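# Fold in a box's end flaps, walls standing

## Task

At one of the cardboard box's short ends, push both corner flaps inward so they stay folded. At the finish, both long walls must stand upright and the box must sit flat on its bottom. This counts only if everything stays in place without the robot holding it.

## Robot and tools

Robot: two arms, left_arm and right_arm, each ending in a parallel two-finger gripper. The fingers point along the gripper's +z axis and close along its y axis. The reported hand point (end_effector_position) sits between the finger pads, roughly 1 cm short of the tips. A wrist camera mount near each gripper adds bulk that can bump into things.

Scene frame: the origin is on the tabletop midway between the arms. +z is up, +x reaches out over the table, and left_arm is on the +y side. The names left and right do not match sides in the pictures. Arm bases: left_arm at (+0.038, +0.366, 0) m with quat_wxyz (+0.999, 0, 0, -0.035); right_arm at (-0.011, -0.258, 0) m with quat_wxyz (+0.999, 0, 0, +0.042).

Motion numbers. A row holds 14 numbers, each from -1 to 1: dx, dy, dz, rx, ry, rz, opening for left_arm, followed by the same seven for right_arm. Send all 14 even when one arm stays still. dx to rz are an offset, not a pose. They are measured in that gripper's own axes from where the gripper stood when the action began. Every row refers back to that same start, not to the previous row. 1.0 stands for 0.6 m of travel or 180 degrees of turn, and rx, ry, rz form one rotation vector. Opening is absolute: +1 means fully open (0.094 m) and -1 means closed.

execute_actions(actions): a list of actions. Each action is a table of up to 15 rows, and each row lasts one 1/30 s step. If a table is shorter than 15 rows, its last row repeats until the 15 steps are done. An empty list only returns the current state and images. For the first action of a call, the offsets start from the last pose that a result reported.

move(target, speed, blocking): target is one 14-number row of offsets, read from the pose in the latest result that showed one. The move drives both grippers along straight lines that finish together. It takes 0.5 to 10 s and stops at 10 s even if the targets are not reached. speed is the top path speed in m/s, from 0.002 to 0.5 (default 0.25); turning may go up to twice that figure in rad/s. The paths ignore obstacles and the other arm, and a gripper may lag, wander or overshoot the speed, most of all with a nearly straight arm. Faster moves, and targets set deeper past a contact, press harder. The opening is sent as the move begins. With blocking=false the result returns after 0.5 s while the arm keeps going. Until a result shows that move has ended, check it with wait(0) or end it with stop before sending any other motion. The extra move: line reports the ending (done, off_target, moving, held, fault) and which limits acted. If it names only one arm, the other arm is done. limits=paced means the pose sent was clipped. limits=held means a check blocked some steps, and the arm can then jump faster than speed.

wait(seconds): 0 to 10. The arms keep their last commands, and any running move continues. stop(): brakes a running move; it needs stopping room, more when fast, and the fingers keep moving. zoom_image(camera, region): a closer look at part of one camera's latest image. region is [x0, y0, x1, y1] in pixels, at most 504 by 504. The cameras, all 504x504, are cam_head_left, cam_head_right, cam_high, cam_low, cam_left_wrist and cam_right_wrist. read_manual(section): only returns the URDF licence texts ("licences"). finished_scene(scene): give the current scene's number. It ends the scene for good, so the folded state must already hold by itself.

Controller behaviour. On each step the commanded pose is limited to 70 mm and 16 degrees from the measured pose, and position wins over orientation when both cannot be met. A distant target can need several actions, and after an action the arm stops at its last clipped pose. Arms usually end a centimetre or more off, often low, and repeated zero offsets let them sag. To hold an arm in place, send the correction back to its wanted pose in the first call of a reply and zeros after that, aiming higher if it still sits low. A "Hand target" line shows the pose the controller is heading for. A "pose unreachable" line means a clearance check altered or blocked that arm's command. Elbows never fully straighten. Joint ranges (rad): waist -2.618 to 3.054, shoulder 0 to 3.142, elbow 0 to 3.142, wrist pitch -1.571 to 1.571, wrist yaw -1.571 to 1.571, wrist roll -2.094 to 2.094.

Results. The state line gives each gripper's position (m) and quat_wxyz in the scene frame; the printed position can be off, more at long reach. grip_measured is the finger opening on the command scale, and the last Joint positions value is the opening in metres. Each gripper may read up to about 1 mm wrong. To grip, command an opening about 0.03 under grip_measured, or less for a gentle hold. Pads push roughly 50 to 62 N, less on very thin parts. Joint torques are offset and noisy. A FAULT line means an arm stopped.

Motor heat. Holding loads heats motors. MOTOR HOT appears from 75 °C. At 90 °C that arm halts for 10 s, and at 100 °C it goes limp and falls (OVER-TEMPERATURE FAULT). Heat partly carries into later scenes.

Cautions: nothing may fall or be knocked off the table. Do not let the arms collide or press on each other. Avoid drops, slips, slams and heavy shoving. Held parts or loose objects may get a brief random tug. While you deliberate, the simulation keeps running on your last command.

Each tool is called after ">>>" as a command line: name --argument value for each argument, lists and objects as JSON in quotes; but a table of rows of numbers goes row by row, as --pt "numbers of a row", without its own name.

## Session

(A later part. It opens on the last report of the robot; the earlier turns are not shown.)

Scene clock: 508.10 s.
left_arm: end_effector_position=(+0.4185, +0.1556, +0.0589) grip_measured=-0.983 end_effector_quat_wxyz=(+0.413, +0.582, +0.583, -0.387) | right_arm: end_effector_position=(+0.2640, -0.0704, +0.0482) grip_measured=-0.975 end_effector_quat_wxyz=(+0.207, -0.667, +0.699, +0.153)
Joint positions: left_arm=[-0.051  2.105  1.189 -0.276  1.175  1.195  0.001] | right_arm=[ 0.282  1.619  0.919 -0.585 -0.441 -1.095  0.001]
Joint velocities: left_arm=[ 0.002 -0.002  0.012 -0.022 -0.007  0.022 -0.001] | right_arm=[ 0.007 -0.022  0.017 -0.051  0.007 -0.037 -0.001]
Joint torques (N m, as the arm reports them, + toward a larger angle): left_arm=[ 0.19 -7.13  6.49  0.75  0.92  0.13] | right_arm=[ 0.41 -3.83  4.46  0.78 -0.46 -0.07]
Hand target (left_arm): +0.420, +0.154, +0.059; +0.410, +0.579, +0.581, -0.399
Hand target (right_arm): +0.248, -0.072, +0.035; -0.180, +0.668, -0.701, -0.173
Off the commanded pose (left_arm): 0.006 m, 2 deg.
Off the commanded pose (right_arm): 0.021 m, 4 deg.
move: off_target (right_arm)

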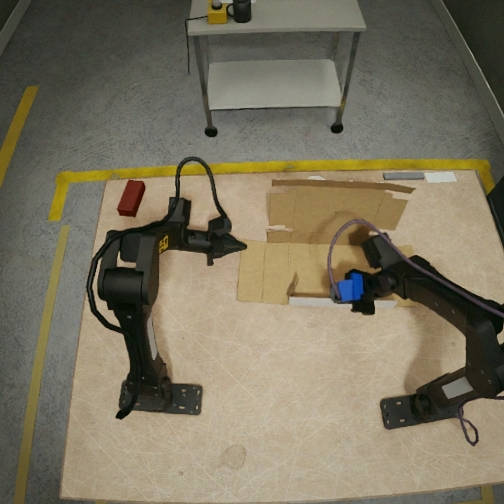

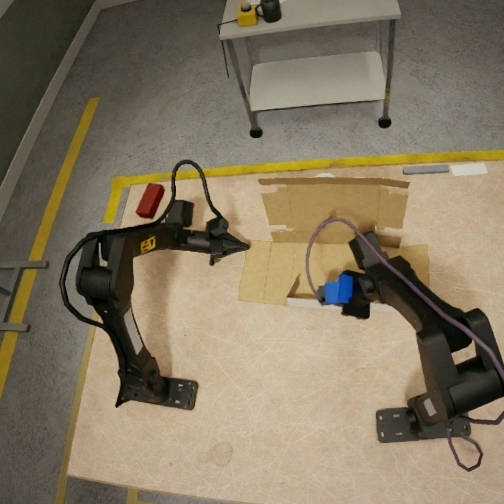

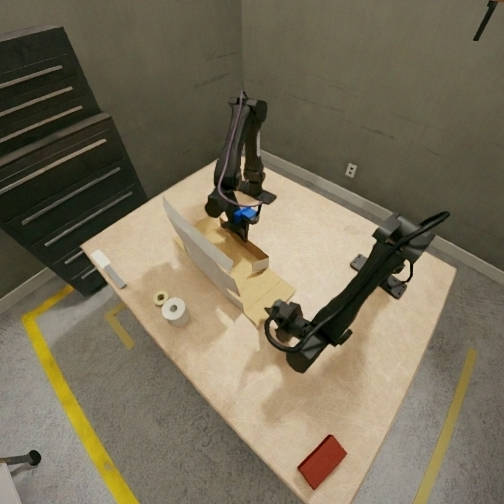

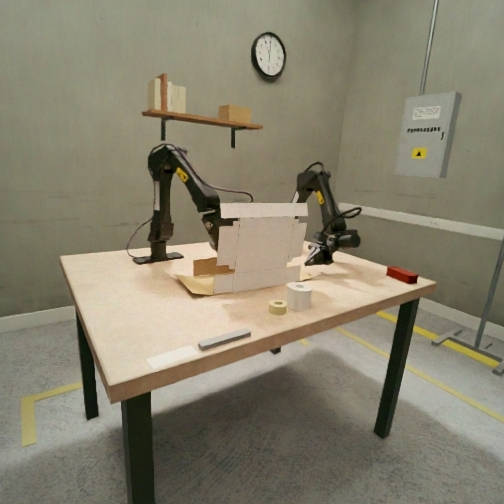

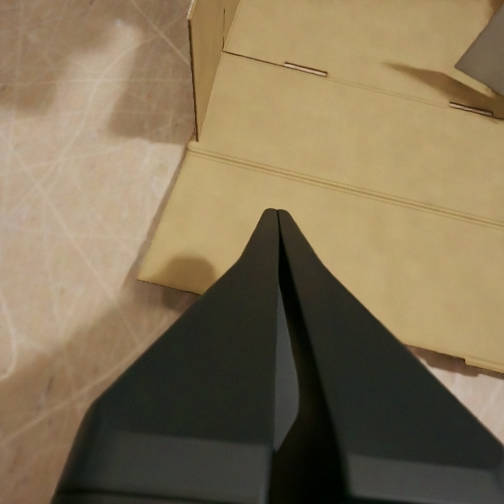

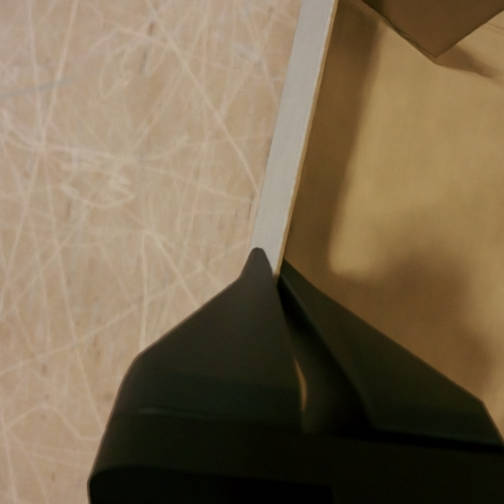

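>>> move --target '[0.0058, 0.1138, 0.0595, 0, 0, 0, -1.0, 0.0143, 0.0278, 0.0168, -0.0202, 0.0034, 0.0046, -1.0]' --speed 0.12

Scene clock: 521.87 s.
left_arm: end_effector_position=(+0.4843, +0.1311, +0.0431) grip_measured=-0.983 end_effector_quat_wxyz=(+0.417, +0.582, +0.584, -0.383) | right_arm: end_effector_position=(+0.2639, -0.0703, +0.0482) grip_measured=-0.975 end_effector_quat_wxyz=(+0.207, -0.668, +0.698, +0.153)
Joint positions: left_arm=[-0.089  2.331  1.501 -0.261  1.154  1.093  0.001] | right_arm=[ 0.282  1.619  0.919 -0.585 -0.442 -1.097  0.001]
Joint velocities: left_arm=[-0.007  0.002  0.002 -0.007 -0.051  0.037 -0.001] | right_arm=[-0.007 -0.002  0.022  0.007 -0.007 -0.066  0.001]
Joint torques (N m, as the arm reports them, + toward a larger angle): left_arm=[-0.58 -9.07  7.26  1.01  0.66  0.  ] | right_arm=[ 0.43 -3.89  4.49  0.76 -0.48 -0.09]
Hand target (left_arm): +0.487, +0.126, +0.042; +0.413, +0.582, +0.583, -0.388
Hand target (right_arm): +0.248, -0.072, +0.035; -0.181, +0.669, -0.700, -0.173
Off the commanded pose (left_arm): 0.007 m, 1 deg.
Off the commanded pose (right_arm): 0.021 m, 4 deg.
move: off_target (right_arm)

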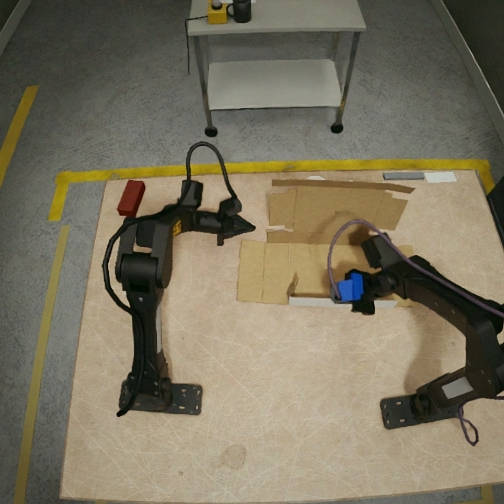

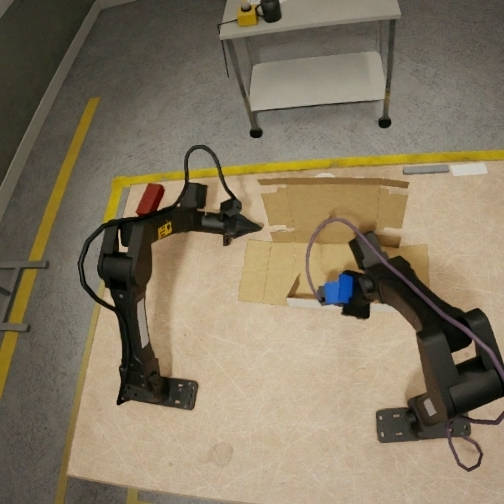

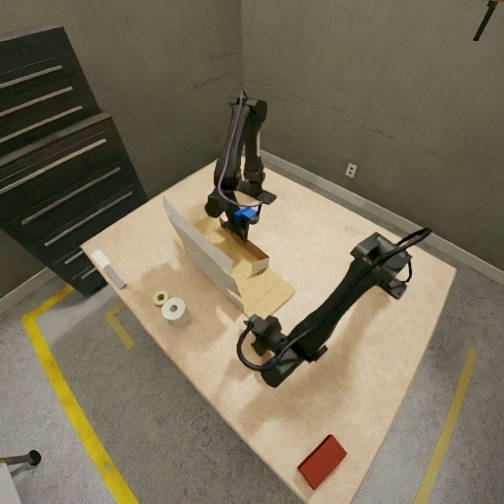

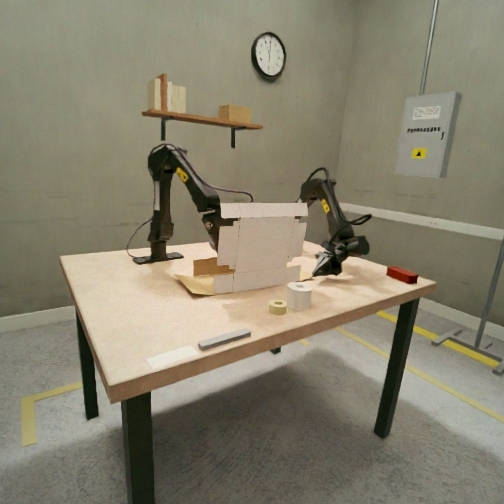

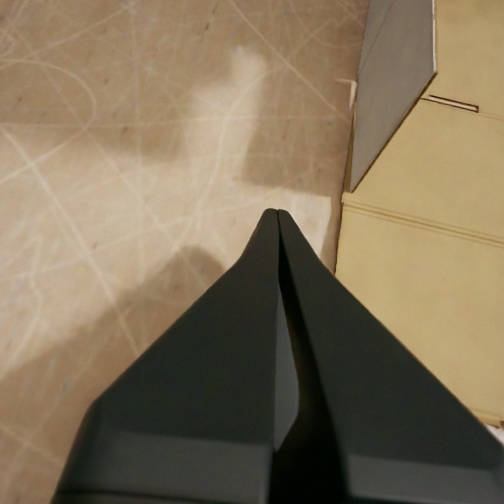

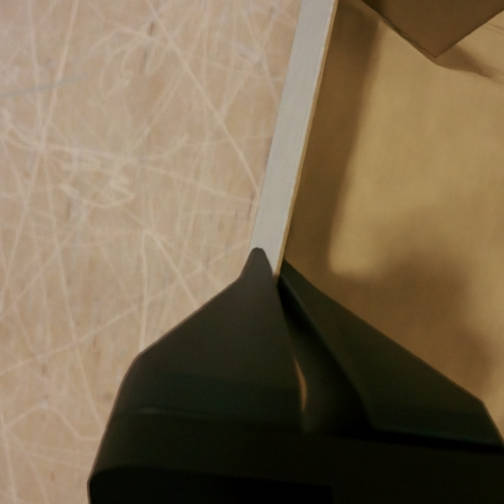

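>>> zoom_image --camera "cam_low" --region '[250, 200, 380, 310]'

>>> zoom_image --camera "cam_high" --region '[190, 230, 330, 370]'

>>> zoom_image --camera "cam_head_left" --region '[190, 170, 340, 320]'

Region (250, 200, 380, 310) of cam_low's 504x504 image, scaled by 3.877, with more detail than that image has; it fills the top 426 rows of this view, and the rest is white.

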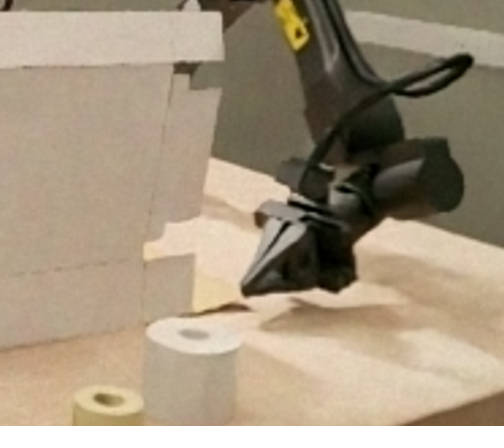

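Region (190, 230, 330, 370) of cam_high's 504x504 image, scaled by 3.600, with more detail than that image has.

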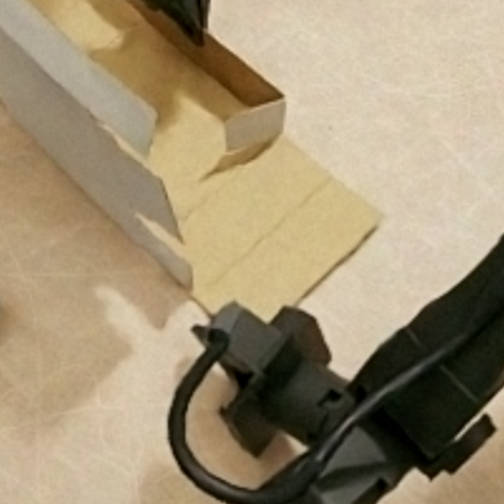

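Region (190, 170, 340, 320) of cam_head_left's 504x504 image, scaled by 3.360, with more detail than that image has.

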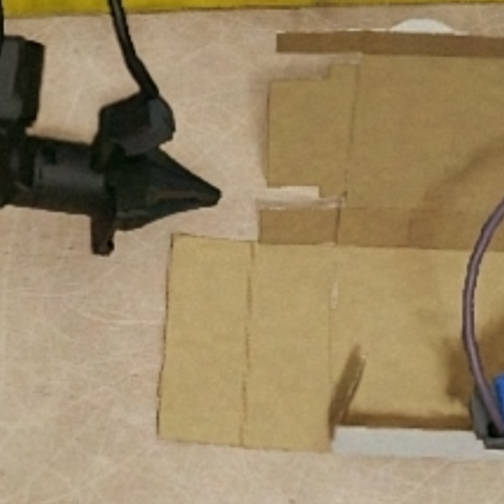

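>>> move --target '[-0.0498, -0.0128, 0.086, 0, 0, 0, -1.0, 0.0143, 0.0278, 0.0168, -0.0202, 0.0034, 0.0046, -1.0]' --speed 0.08

Scene clock: 541.50 s.
left_arm: end_effector_position=(+0.4850, +0.0712, +0.0529) grip_measured=-0.983 end_effector_quat_wxyz=(+0.421, +0.585, +0.580, -0.381) | right_arm: end_effector_position=(+0.2639, -0.0703, +0.0482) grip_measured=-0.975 end_effector_quat_wxyz=(+0.207, -0.669, +0.697, +0.153)
Joint positions: left_arm=[-0.218  2.331  1.502 -0.031  1.083  0.854  0.001] | right_arm=[ 0.282  1.619  0.919 -0.585 -0.442 -1.1    0.001]
Joint velocities: left_arm=[-0.017  0.017 -0.002  0.037  0.007 -0.022  0.   ] | right_arm=[ 0.002  0.012  0.007 -0.022 -0.007 -0.007 -0.   ]
Joint torques (N m, as the arm reports them, + toward a larger angle): left_arm=[ -0.13 -11.58   2.98   1.4    0.5    0.  ] | right_arm=[ 0.36 -3.87  4.53  0.77 -0.47 -0.08]
Hand target (left_arm): +0.478, +0.071, +0.052; +0.416, +0.583, +0.583, -0.385
Hand target (right_arm): +0.248, -0.072, +0.035; -0.181, +0.670, -0.699, -0.173
Off the commanded pose (left_arm): 0.007 m, 1 deg.
Off the commanded pose (right_arm): 0.021 m, 4 deg.
move: off_target (right_arm)

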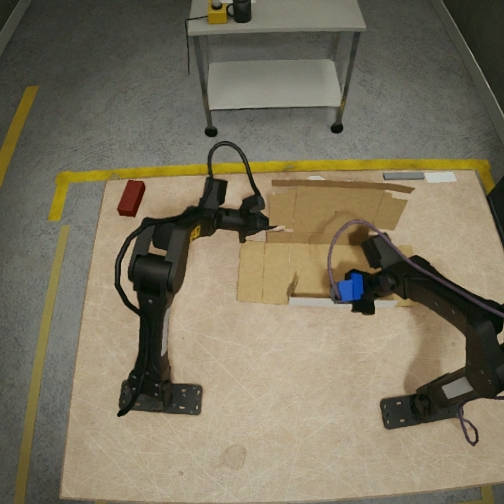

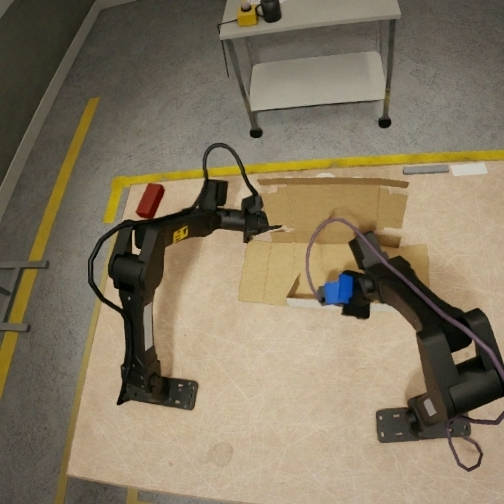

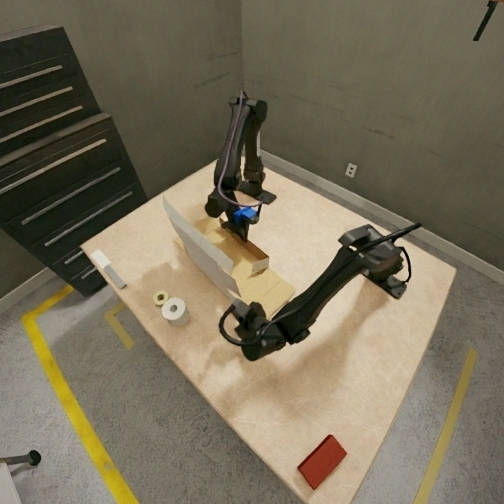

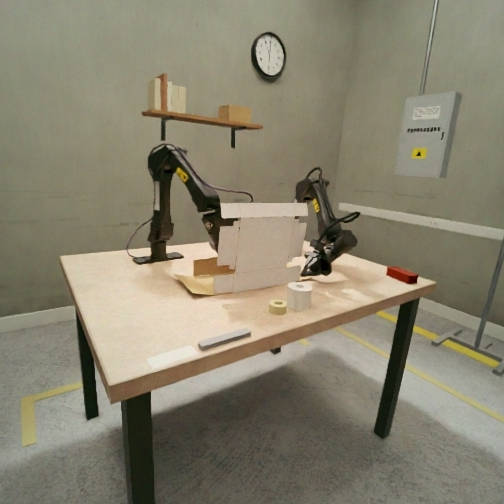

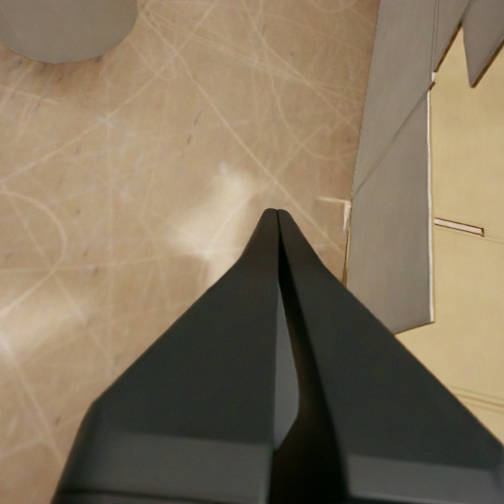

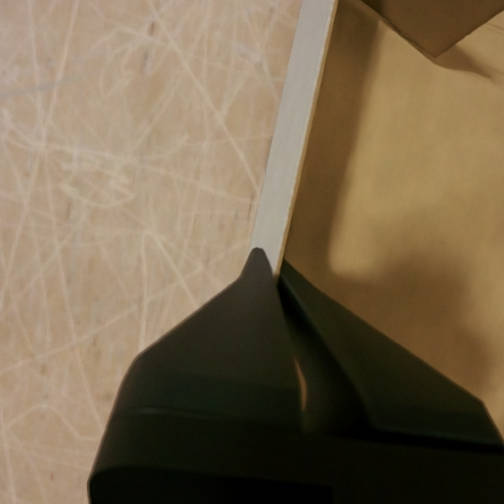

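>>> execute_actions --actions '[]'

Scene clock: 562.87 s.
left_arm: end_effector_position=(+0.4854, +0.0712, +0.0530) grip_measured=-0.983 end_effector_quat_wxyz=(+0.421, +0.584, +0.580, -0.380) | right_arm: end_effector_position=(+0.2639, -0.0703, +0.0482) grip_measured=-0.975 end_effector_quat_wxyz=(+0.207, -0.669, +0.697, +0.153)
Joint positions: left_arm=[-0.218  2.331  1.502 -0.029  1.082  0.851  0.001] | right_arm=[ 0.282  1.619  0.919 -0.585 -0.442 -1.1    0.001]
Joint velocities: left_arm=[-0.007  0.002  0.007 -0.007 -0.051  0.022 -0.001] | right_arm=[-0.002 -0.007  0.002  0.007  0.022 -0.022 -0.   ]
Joint torques (N m, as the arm reports them, + toward a larger angle): left_arm=[ -0.31 -11.56   2.99   1.39   0.54  -0.04] | right_arm=[ 0.39 -3.84  4.5   0.77 -0.45 -0.07]
Hand target (left_arm): +0.478, +0.071, +0.052; +0.415, +0.583, +0.583, -0.385
Hand target (right_arm): +0.248, -0.072, +0.035; -0.181, +0.670, -0.699, -0.173
Off the commanded pose (left_arm): 0.008 m, 1 deg.
Off the commanded pose (right_arm): 0.021 m, 4 deg.

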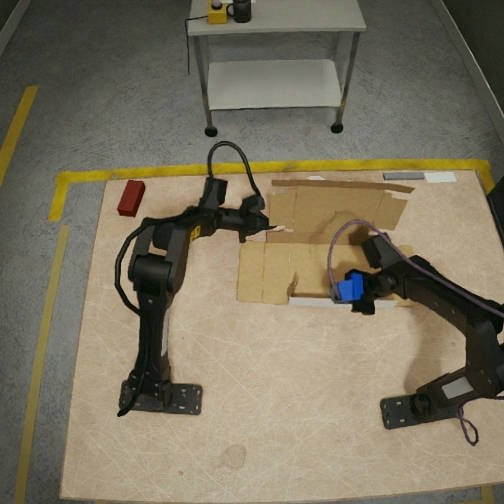

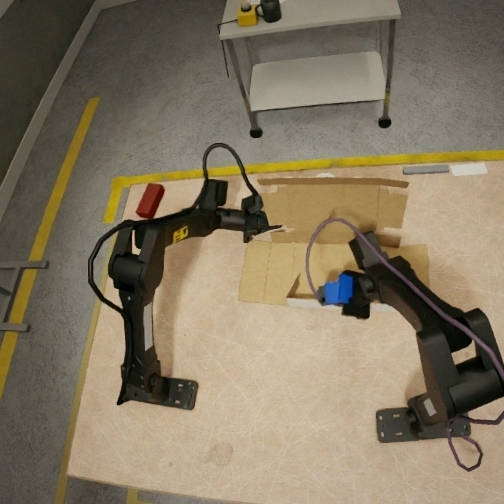

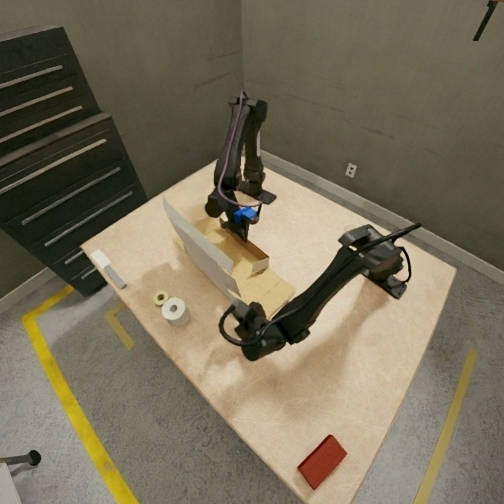

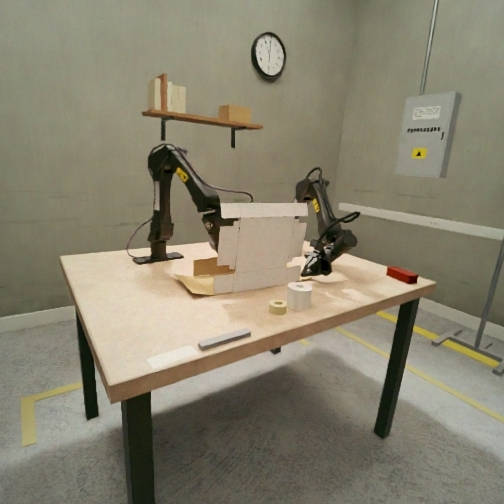

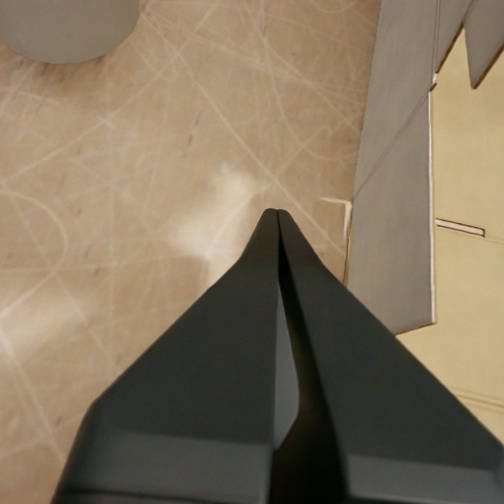

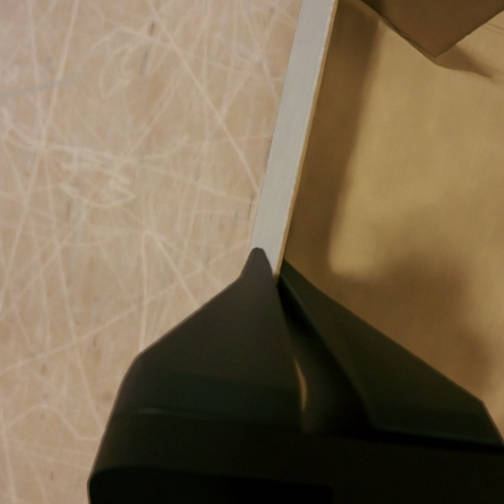

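>>> zoom_image --camera "cam_low" --region '[170, 180, 370, 330]'

>>> zoom_image --camera "cam_high" --region '[150, 180, 330, 360]'

Region (170, 180, 370, 330) of cam_low's 504x504 image, scaled by 2.520, with more detail than that image has; it fills the top 378 rows of this view, and the rest is white.

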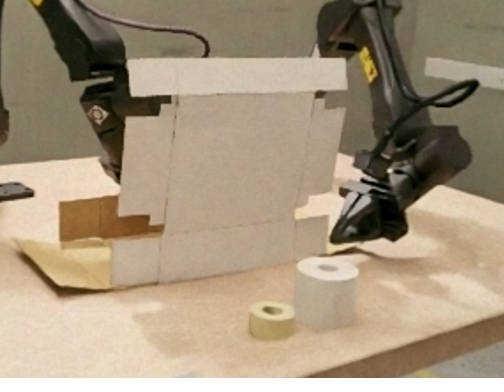

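Region (150, 180, 330, 360) of cam_high's 504x504 image, scaled by 2.800, with more detail than that image has.

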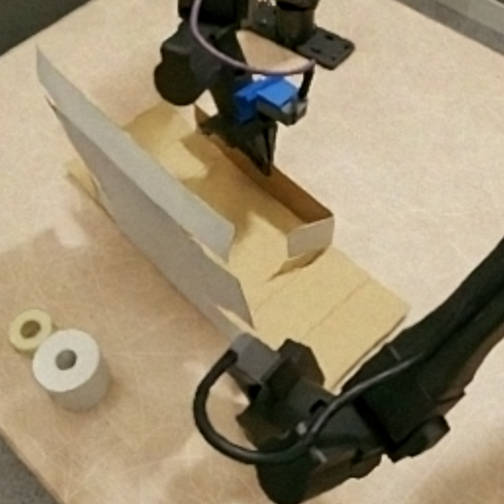

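>>> execute_actions --actions '[[[-0.0006,-0.0134,-0.0016,-0.0012,0.0001,-0.0005,-1,0.0142,0.0272,0.0169,-0.0202,0.0034,0.0046,-1],[-0.0007,-0.0154,-0.0019,-0.0033,0.0002,-0.0013,-1,0.0141,0.0262,0.0170,-0.0202,0.0034,0.0046,-1],[-0.0008,-0.0179,-0.0022,-0.0062,0.0003,-0.0024,-1,0.0139,0.0248,0.0172,-0.0202,0.0034,0.0046,-1],[-0.0010,-0.0209,-0.0025,-0.0095,0.0005,-0.0036,-1,0.0137,0.0233,0.0175,-0.0202,0.0034,0.0046,-1],[-0.0011,-0.0244,-0.0029,-0.0132,0.0007,-0.0051,-1,0.0134,0.0215,0.0177,-0.0202,0.0034,0.0046,-1],[-0.0013,-0.0278,-0.0034,-0.0170,0.0009,-0.0065,-1,0.0132,0.0197,0.0180,-0.0202,0.0034,0.0046,-1],[-0.0014,-0.0313,-0.0038,-0.0207,0.0012,-0.0079,-1,0.0130,0.0180,0.0183,-0.0202,0.0034,0.0046,-1],[-0.0016,-0.0348,-0.0042,-0.0248,0.0014,-0.0095,-1,0.0127,0.0160,0.0185,-0.0202,0.0034,0.0046,-1],[-0.0018,-0.0383,-0.0046,-0.0286,0.0016,-0.0109,-1,0.0124,0.0142,0.0188,-0.0202,0.0034,0.0046,-1],[-0.0019,-0.0413,-0.0050,-0.0319,0.0018,-0.0122,-1,0.0122,0.0126,0.0190,-0.0202,0.0034,0.0046,-1],[-0.0020,-0.0442,-0.0053,-0.0352,0.0020,-0.0134,-1,0.0120,0.0111,0.0193,-0.0202,0.0034,0.0046,-1],[-0.0021,-0.0462,-0.0056,-0.0377,0.0021,-0.0144,-1,0.0118,0.0099,0.0194,-0.0202,0.0034,0.0046,-1],[-0.0022,-0.0477,-0.0058,-0.0393,0.0022,-0.0150,-1,0.0117,0.0091,0.0196,-0.0202,0.0034,0.0046,-1],[-0.0023,-0.0492,-0.0059,-0.0406,0.0023,-0.0155,-1,0.0117,0.0085,0.0196,-0.0202,0.0034,0.0046,-1],[-0.0023,-0.0497,-0.0060,-0.0414,0.0023,-0.0158,-1,0.0116,0.0081,0.0197,-0.0202,0.0034,0.0046,-1]]]'

>>> wait --seconds 0.5

Scene clock: 660.50 s.
left_arm: end_effector_position=(+0.4598, +0.0784, +0.0508) grip_measured=-0.983 end_effector_quat_wxyz=(+0.433, +0.554, +0.617, -0.354) | right_arm: end_effector_position=(+0.2640, -0.0657, +0.0475) grip_measured=-0.975 end_effector_quat_wxyz=(+0.208, -0.673, +0.690, +0.165)
Joint positions: left_arm=[-0.238  2.197  1.23   0.228  0.98   0.693  0.001] | right_arm=[ 0.282  1.639  0.931 -0.586 -0.469 -1.113  0.001]
Joint velocities: left_arm=[-0.032 -0.164 -0.315  0.608 -0.286 -0.3   -0.001] | right_arm=[-0.012  0.037  0.037 -0.037 -0.022  0.007 -0.001]
Joint torques (N m, as the arm reports them, + toward a larger angle): left_arm=[ -1.3  -10.51   2.92   1.42   0.6   -0.02] | right_arm=[-0.51 -2.53  7.03  0.76 -0.13 -0.07]
Hand target (left_arm): +0.455, +0.072, +0.056; +0.442, +0.547, +0.618, -0.351
Hand target (right_arm): +0.259, -0.070, +0.035; -0.182, +0.671, -0.698, -0.173
Off the commanded pose (left_arm): 0.008 m, 2 deg.
Off the commanded pose (right_arm): 0.015 m, 3 deg.

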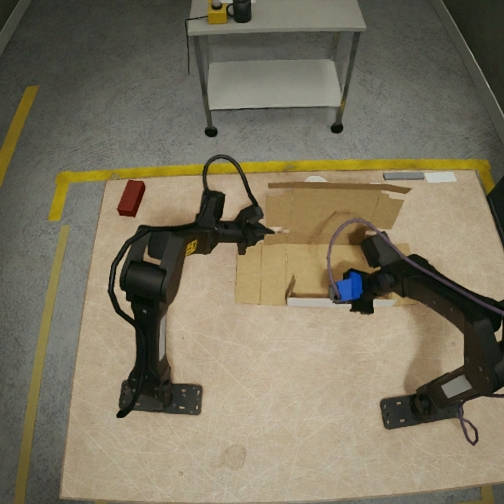

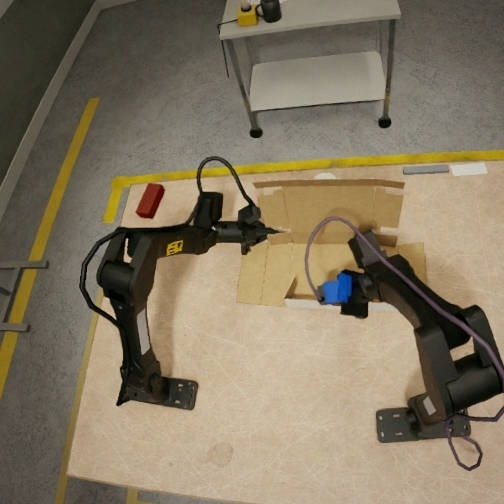

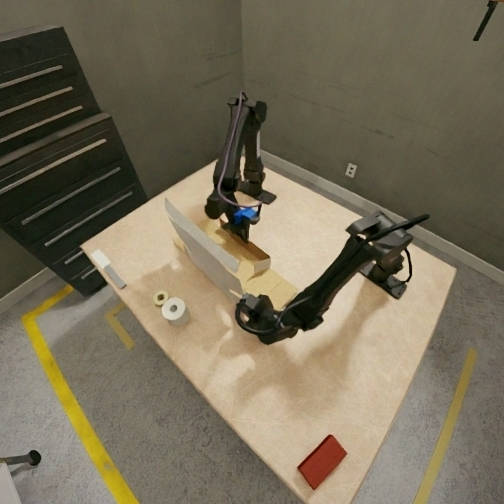

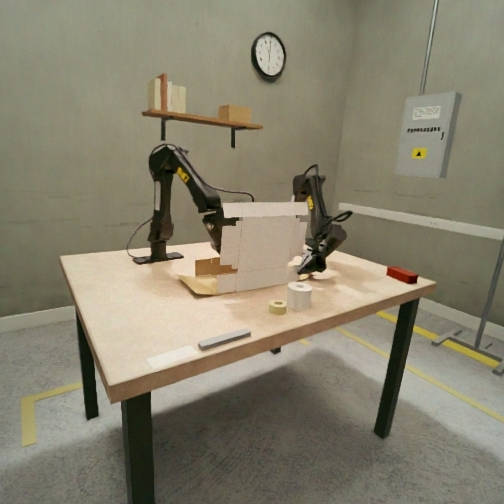

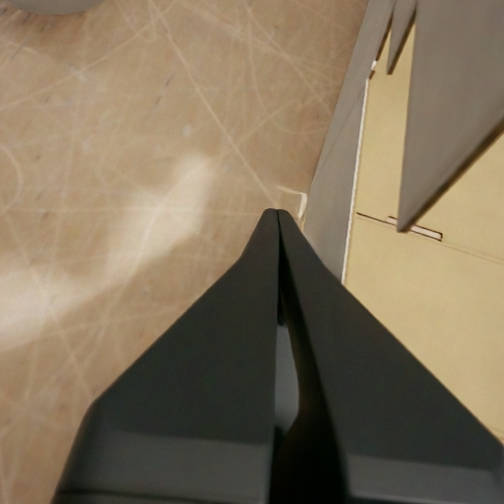

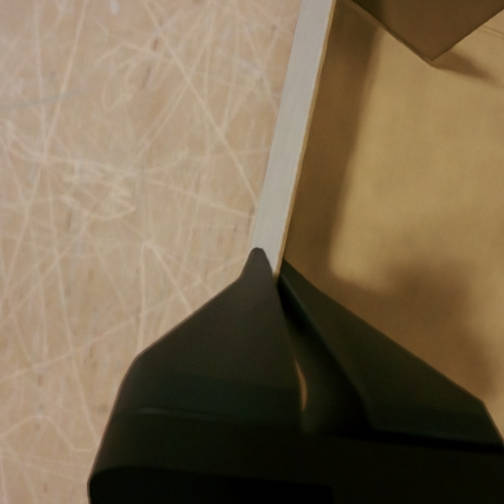

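Scene clock: 661.00 s.
left_arm: end_effector_position=(+0.4631, +0.0742, +0.0557) grip_measured=-0.983 end_effector_quat_wxyz=(+0.447, +0.547, +0.617, -0.348) | right_arm: end_effector_position=(+0.2644, -0.0648, +0.0474) grip_measured=-0.975 end_effector_quat_wxyz=(+0.209, -0.673, +0.689, +0.167)
Joint positions: left_arm=[-0.248  2.19   1.211  0.304  0.959  0.644  0.001] | right_arm=[ 0.282  1.644  0.934 -0.586 -0.473 -1.115  0.001]
Joint velocities: left_arm=[ 0.002  0.002 -0.002  0.066 -0.051 -0.081 -0.001] | right_arm=[ 0.012 -0.012 -0.002 -0.022 -0.022 -0.081 -0.   ]
Joint torques (N m, as the arm reports them, + toward a larger angle): left_arm=[ -0.59 -10.52   2.97   1.62   0.4    0.02] | right_arm=[-0.5  -2.72  6.95  0.69 -0.19 -0.06]
Hand target (left_arm): +0.455, +0.072, +0.056; +0.442, +0.547, +0.618, -0.351
Hand target (right_arm): +0.259, -0.070, +0.034; -0.182, +0.671, -0.698, -0.173
Off the commanded pose (left_arm): 0.008 m, 1 deg.
Off the commanded pose (right_arm): 0.015 m, 3 deg.
wait: 0.50 s; at rest by 0.47 s

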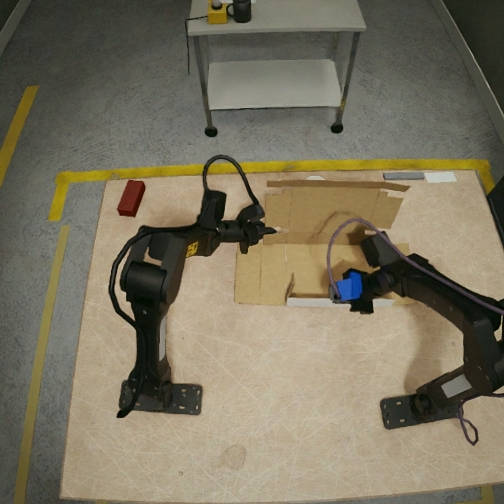

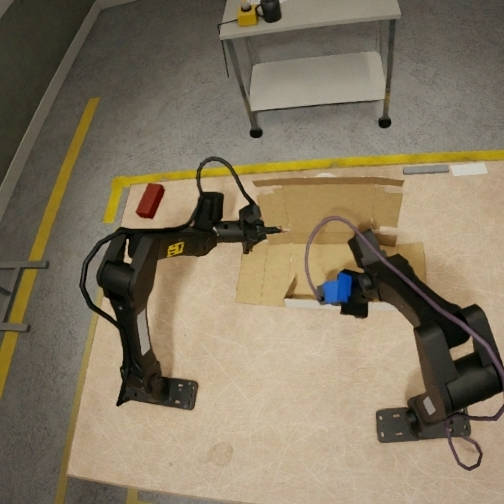

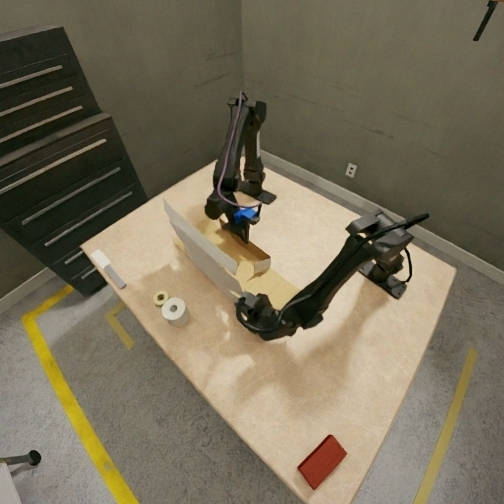

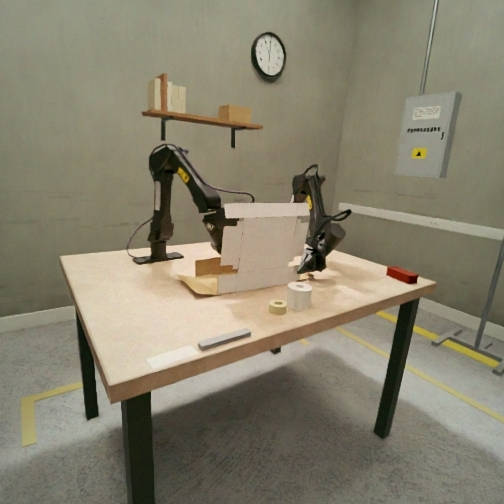

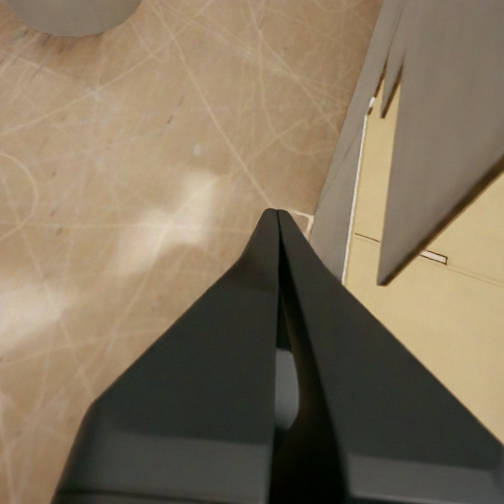

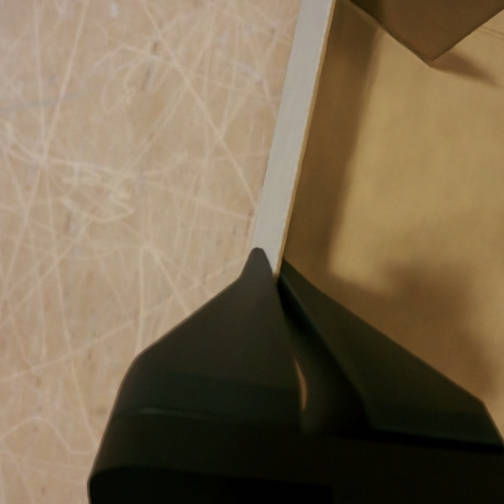

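>>> zoom_image --camera "cam_head_left" --region '[190, 160, 330, 310]'

>>> zoom_image --camera "cam_low" --region '[250, 200, 370, 300]'

Region (190, 160, 330, 310) of cam_head_left's 504x504 image, scaled by 3.360, with more detail than that image has; it fills the left 470 columns of this view, and the rest is white.

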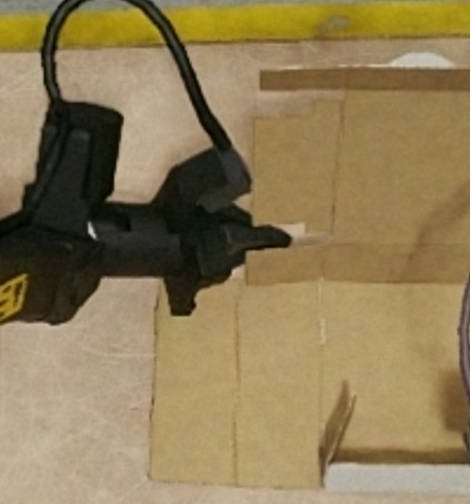

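Region (250, 200, 370, 300) of cam_low's 504x504 image, scaled by 4.200, with more detail than that image has.

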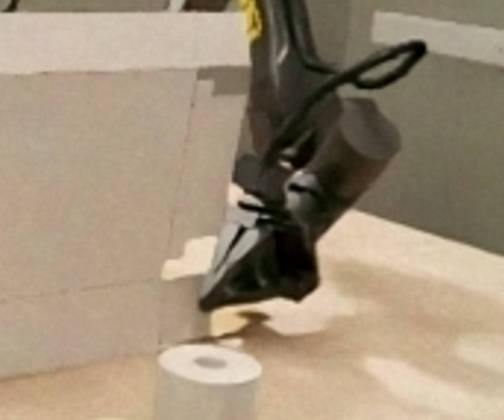

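>>> execute_actions --actions '[[[-0.0004,-0.0134,0.0004,0,0,0,-1,0.0179,0.0083,0.0148,-0.0130,0.0103,0.0084,-1],[0.0010,-0.0130,-0.0002,0,0,0,-1,0.0179,0.0083,0.0148,-0.0130,0.0103,0.0084,-1],[0.0029,-0.0123,-0.0012,0,0,0,-1,0.0179,0.0083,0.0148,-0.0130,0.0103,0.0084,-1],[0.0051,-0.0116,-0.0022,0,0,0,-1,0.0179,0.0083,0.0148,-0.0130,0.0103,0.0084,-1],[0.0075,-0.0108,-0.0034,0,0,0,-1,0.0179,0.0083,0.0148,-0.0130,0.0103,0.0084,-1],[0.0100,-0.0100,-0.0046,0,0,0,-1,0.0179,0.0083,0.0148,-0.0130,0.0103,0.0084,-1],[0.0124,-0.0092,-0.0058,0,0,0,-1,0.0179,0.0083,0.0148,-0.0130,0.0103,0.0084,-1],[0.0151,-0.0082,-0.0071,0,0,0,-1,0.0179,0.0083,0.0148,-0.0130,0.0103,0.0084,-1],[0.0176,-0.0074,-0.0082,0,0,0,-1,0.0179,0.0083,0.0148,-0.0130,0.0103,0.0084,-1],[0.0197,-0.0067,-0.0093,0,0,0,-1,0.0179,0.0083,0.0148,-0.0130,0.0103,0.0084,-1],[0.0219,-0.0060,-0.0103,0,0,0,-1,0.0179,0.0083,0.0148,-0.0130,0.0103,0.0084,-1],[0.0236,-0.0054,-0.0111,0,0,0,-1,0.0179,0.0083,0.0148,-0.0130,0.0103,0.0084,-1],[0.0246,-0.0051,-0.0116,0,0,0,-1,0.0179,0.0083,0.0148,-0.0130,0.0103,0.0084,-1],[0.0255,-0.0048,-0.0120,0,0,0,-1,0.0179,0.0083,0.0148,-0.0130,0.0103,0.0084,-1],[0.0260,-0.0046,-0.0123,0,0,0,-1,0.0179,0.0083,0.0148,-0.0130,0.0103,0.0084,-1]]]'

>>> wait --seconds 0.5

Scene clock: 727.97 s.
left_arm: end_effector_position=(+0.4644, +0.0790, +0.0546) grip_measured=-0.983 end_effector_quat_wxyz=(+0.455, +0.549, +0.612, -0.341) | right_arm: end_effector_position=(+0.2644, -0.0648, +0.0474) grip_measured=-0.975 end_effector_quat_wxyz=(+0.209, -0.673, +0.689, +0.167)
Joint positions: left_arm=[-0.238  2.19   1.195  0.332  0.961  0.657  0.001] | right_arm=[ 0.282  1.644  0.934 -0.586 -0.473 -1.115  0.001]
Joint velocities: left_arm=[ 0.076  0.007 -0.042 -0.066  0.022  0.125 -0.001] | right_arm=[ 0.002 -0.012  0.012 -0.007  0.007 -0.007  0.001]
Joint torques (N m, as the arm reports them, + toward a larger angle): left_arm=[ 0.9  -8.75  3.27  1.59  0.57  0.09] | right_arm=[-0.22 -2.56  6.95  0.73 -0.19 -0.04]
Hand target (left_arm): +0.459, +0.086, +0.044; +0.447, +0.547, +0.617, -0.348
Hand target (right_arm): +0.259, -0.069, +0.034; -0.182, +0.671, -0.698, -0.174
Off the commanded pose (left_arm): 0.014 m, 1 deg.
Off the commanded pose (right_arm): 0.015 m, 3 deg.

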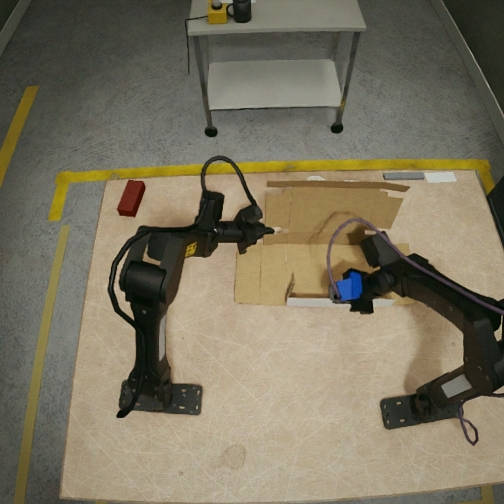

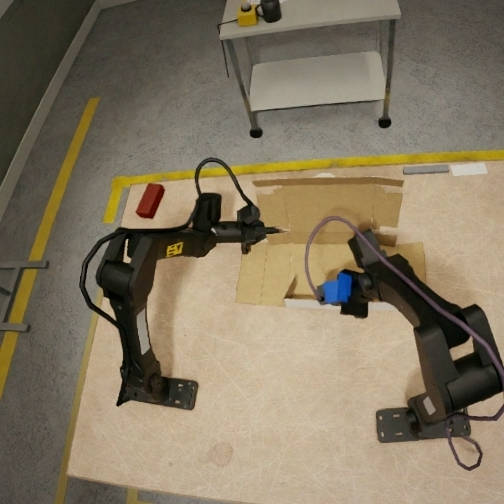

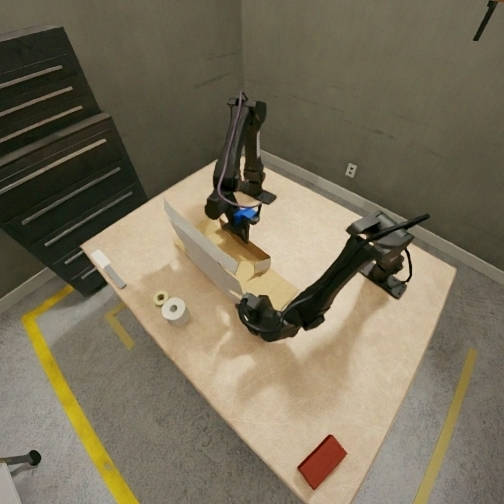

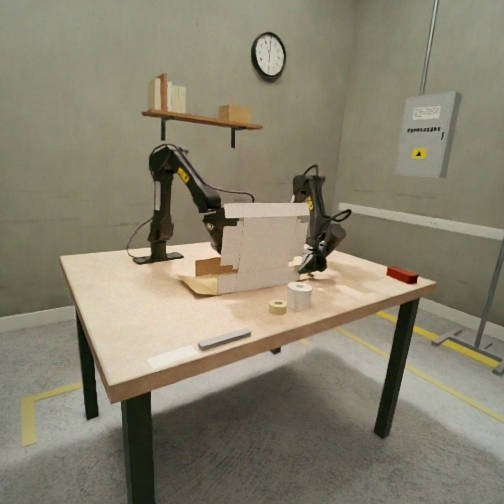

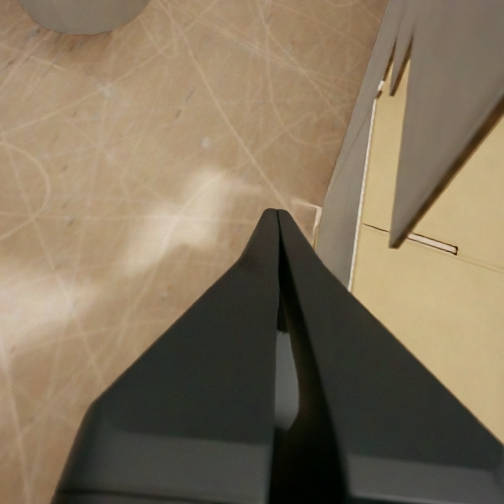

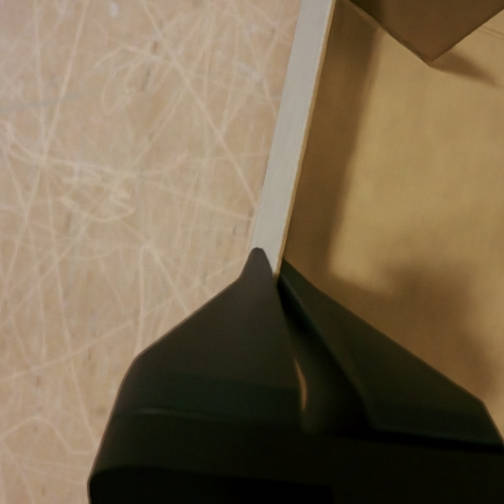

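Scene clock: 728.47 s.
left_arm: end_effector_position=(+0.4656, +0.0815, +0.0546) grip_measured=-0.983 end_effector_quat_wxyz=(+0.457, +0.550, +0.611, -0.339) | right_arm: end_effector_position=(+0.2644, -0.0648, +0.0474) grip_measured=-0.975 end_effector_quat_wxyz=(+0.209, -0.673, +0.689, +0.167)
Joint positions: left_arm=[-0.232  2.19   1.194  0.332  0.964  0.665  0.001] | right_arm=[ 0.282  1.644  0.934 -0.586 -0.473 -1.115  0.001]
Joint velocities: left_arm=[ 0.012 -0.002 -0.002 -0.066  0.051 -0.007 -0.001] | right_arm=[-0.007 -0.017 -0.012 -0.037  0.037  0.022 -0.002]
Joint torques (N m, as the arm reports them, + toward a larger angle): left_arm=[ 0.63 -8.75  2.99  1.58  0.59  0.06] | right_arm=[-0.22 -2.52  6.98  0.74 -0.19 -0.03]
Hand target (left_arm): +0.459, +0.086, +0.044; +0.447, +0.547, +0.617, -0.348
Hand target (right_arm): +0.259, -0.069, +0.034; -0.182, +0.671, -0.698, -0.174
Off the commanded pose (left_arm): 0.014 m, 2 deg.
Off the commanded pose (right_arm): 0.015 m, 3 deg.
wait: 0.50 s; at rest by 0.23 s

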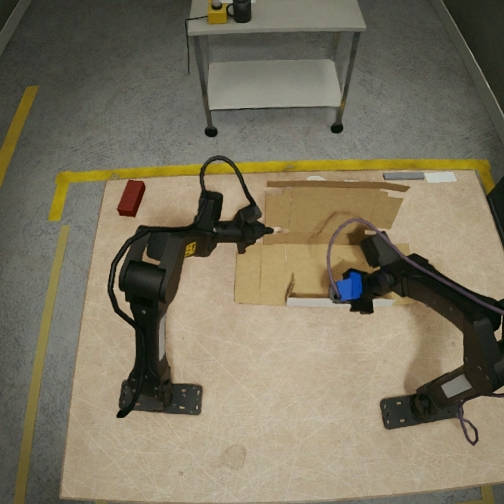

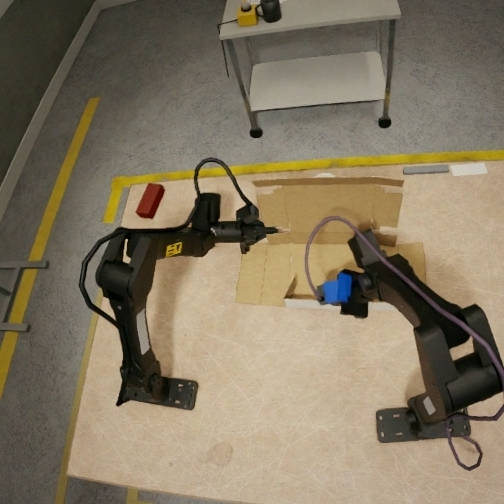

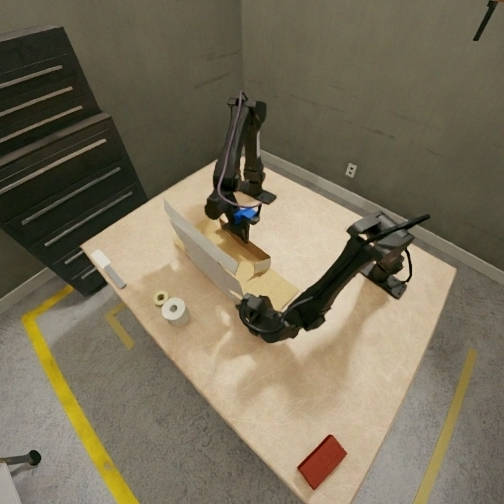

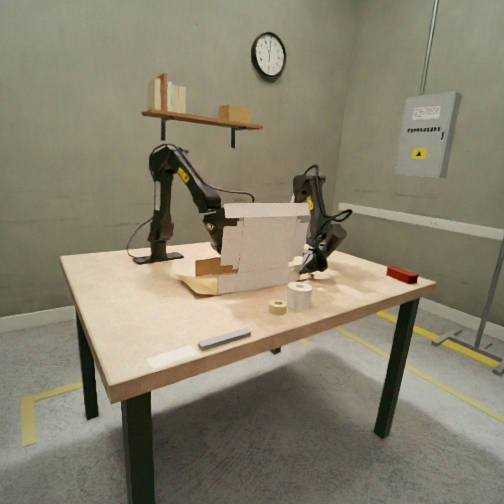

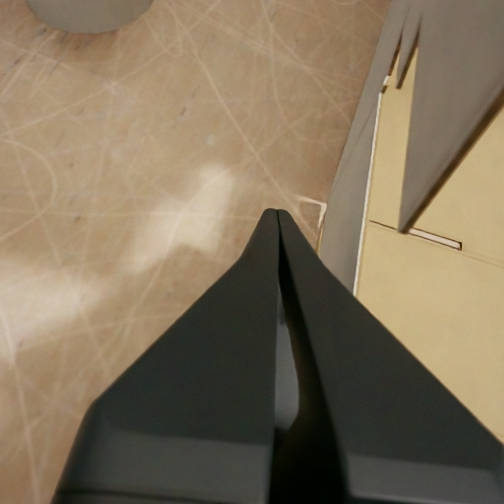

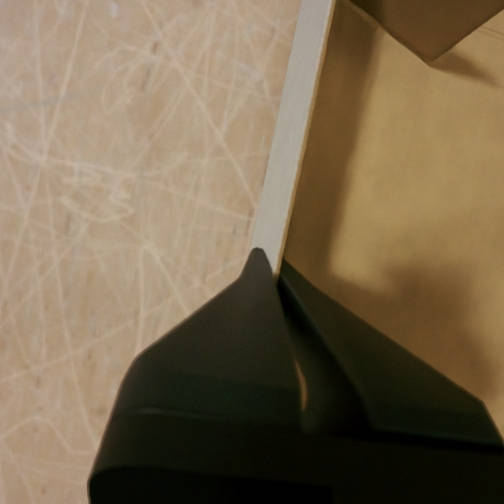

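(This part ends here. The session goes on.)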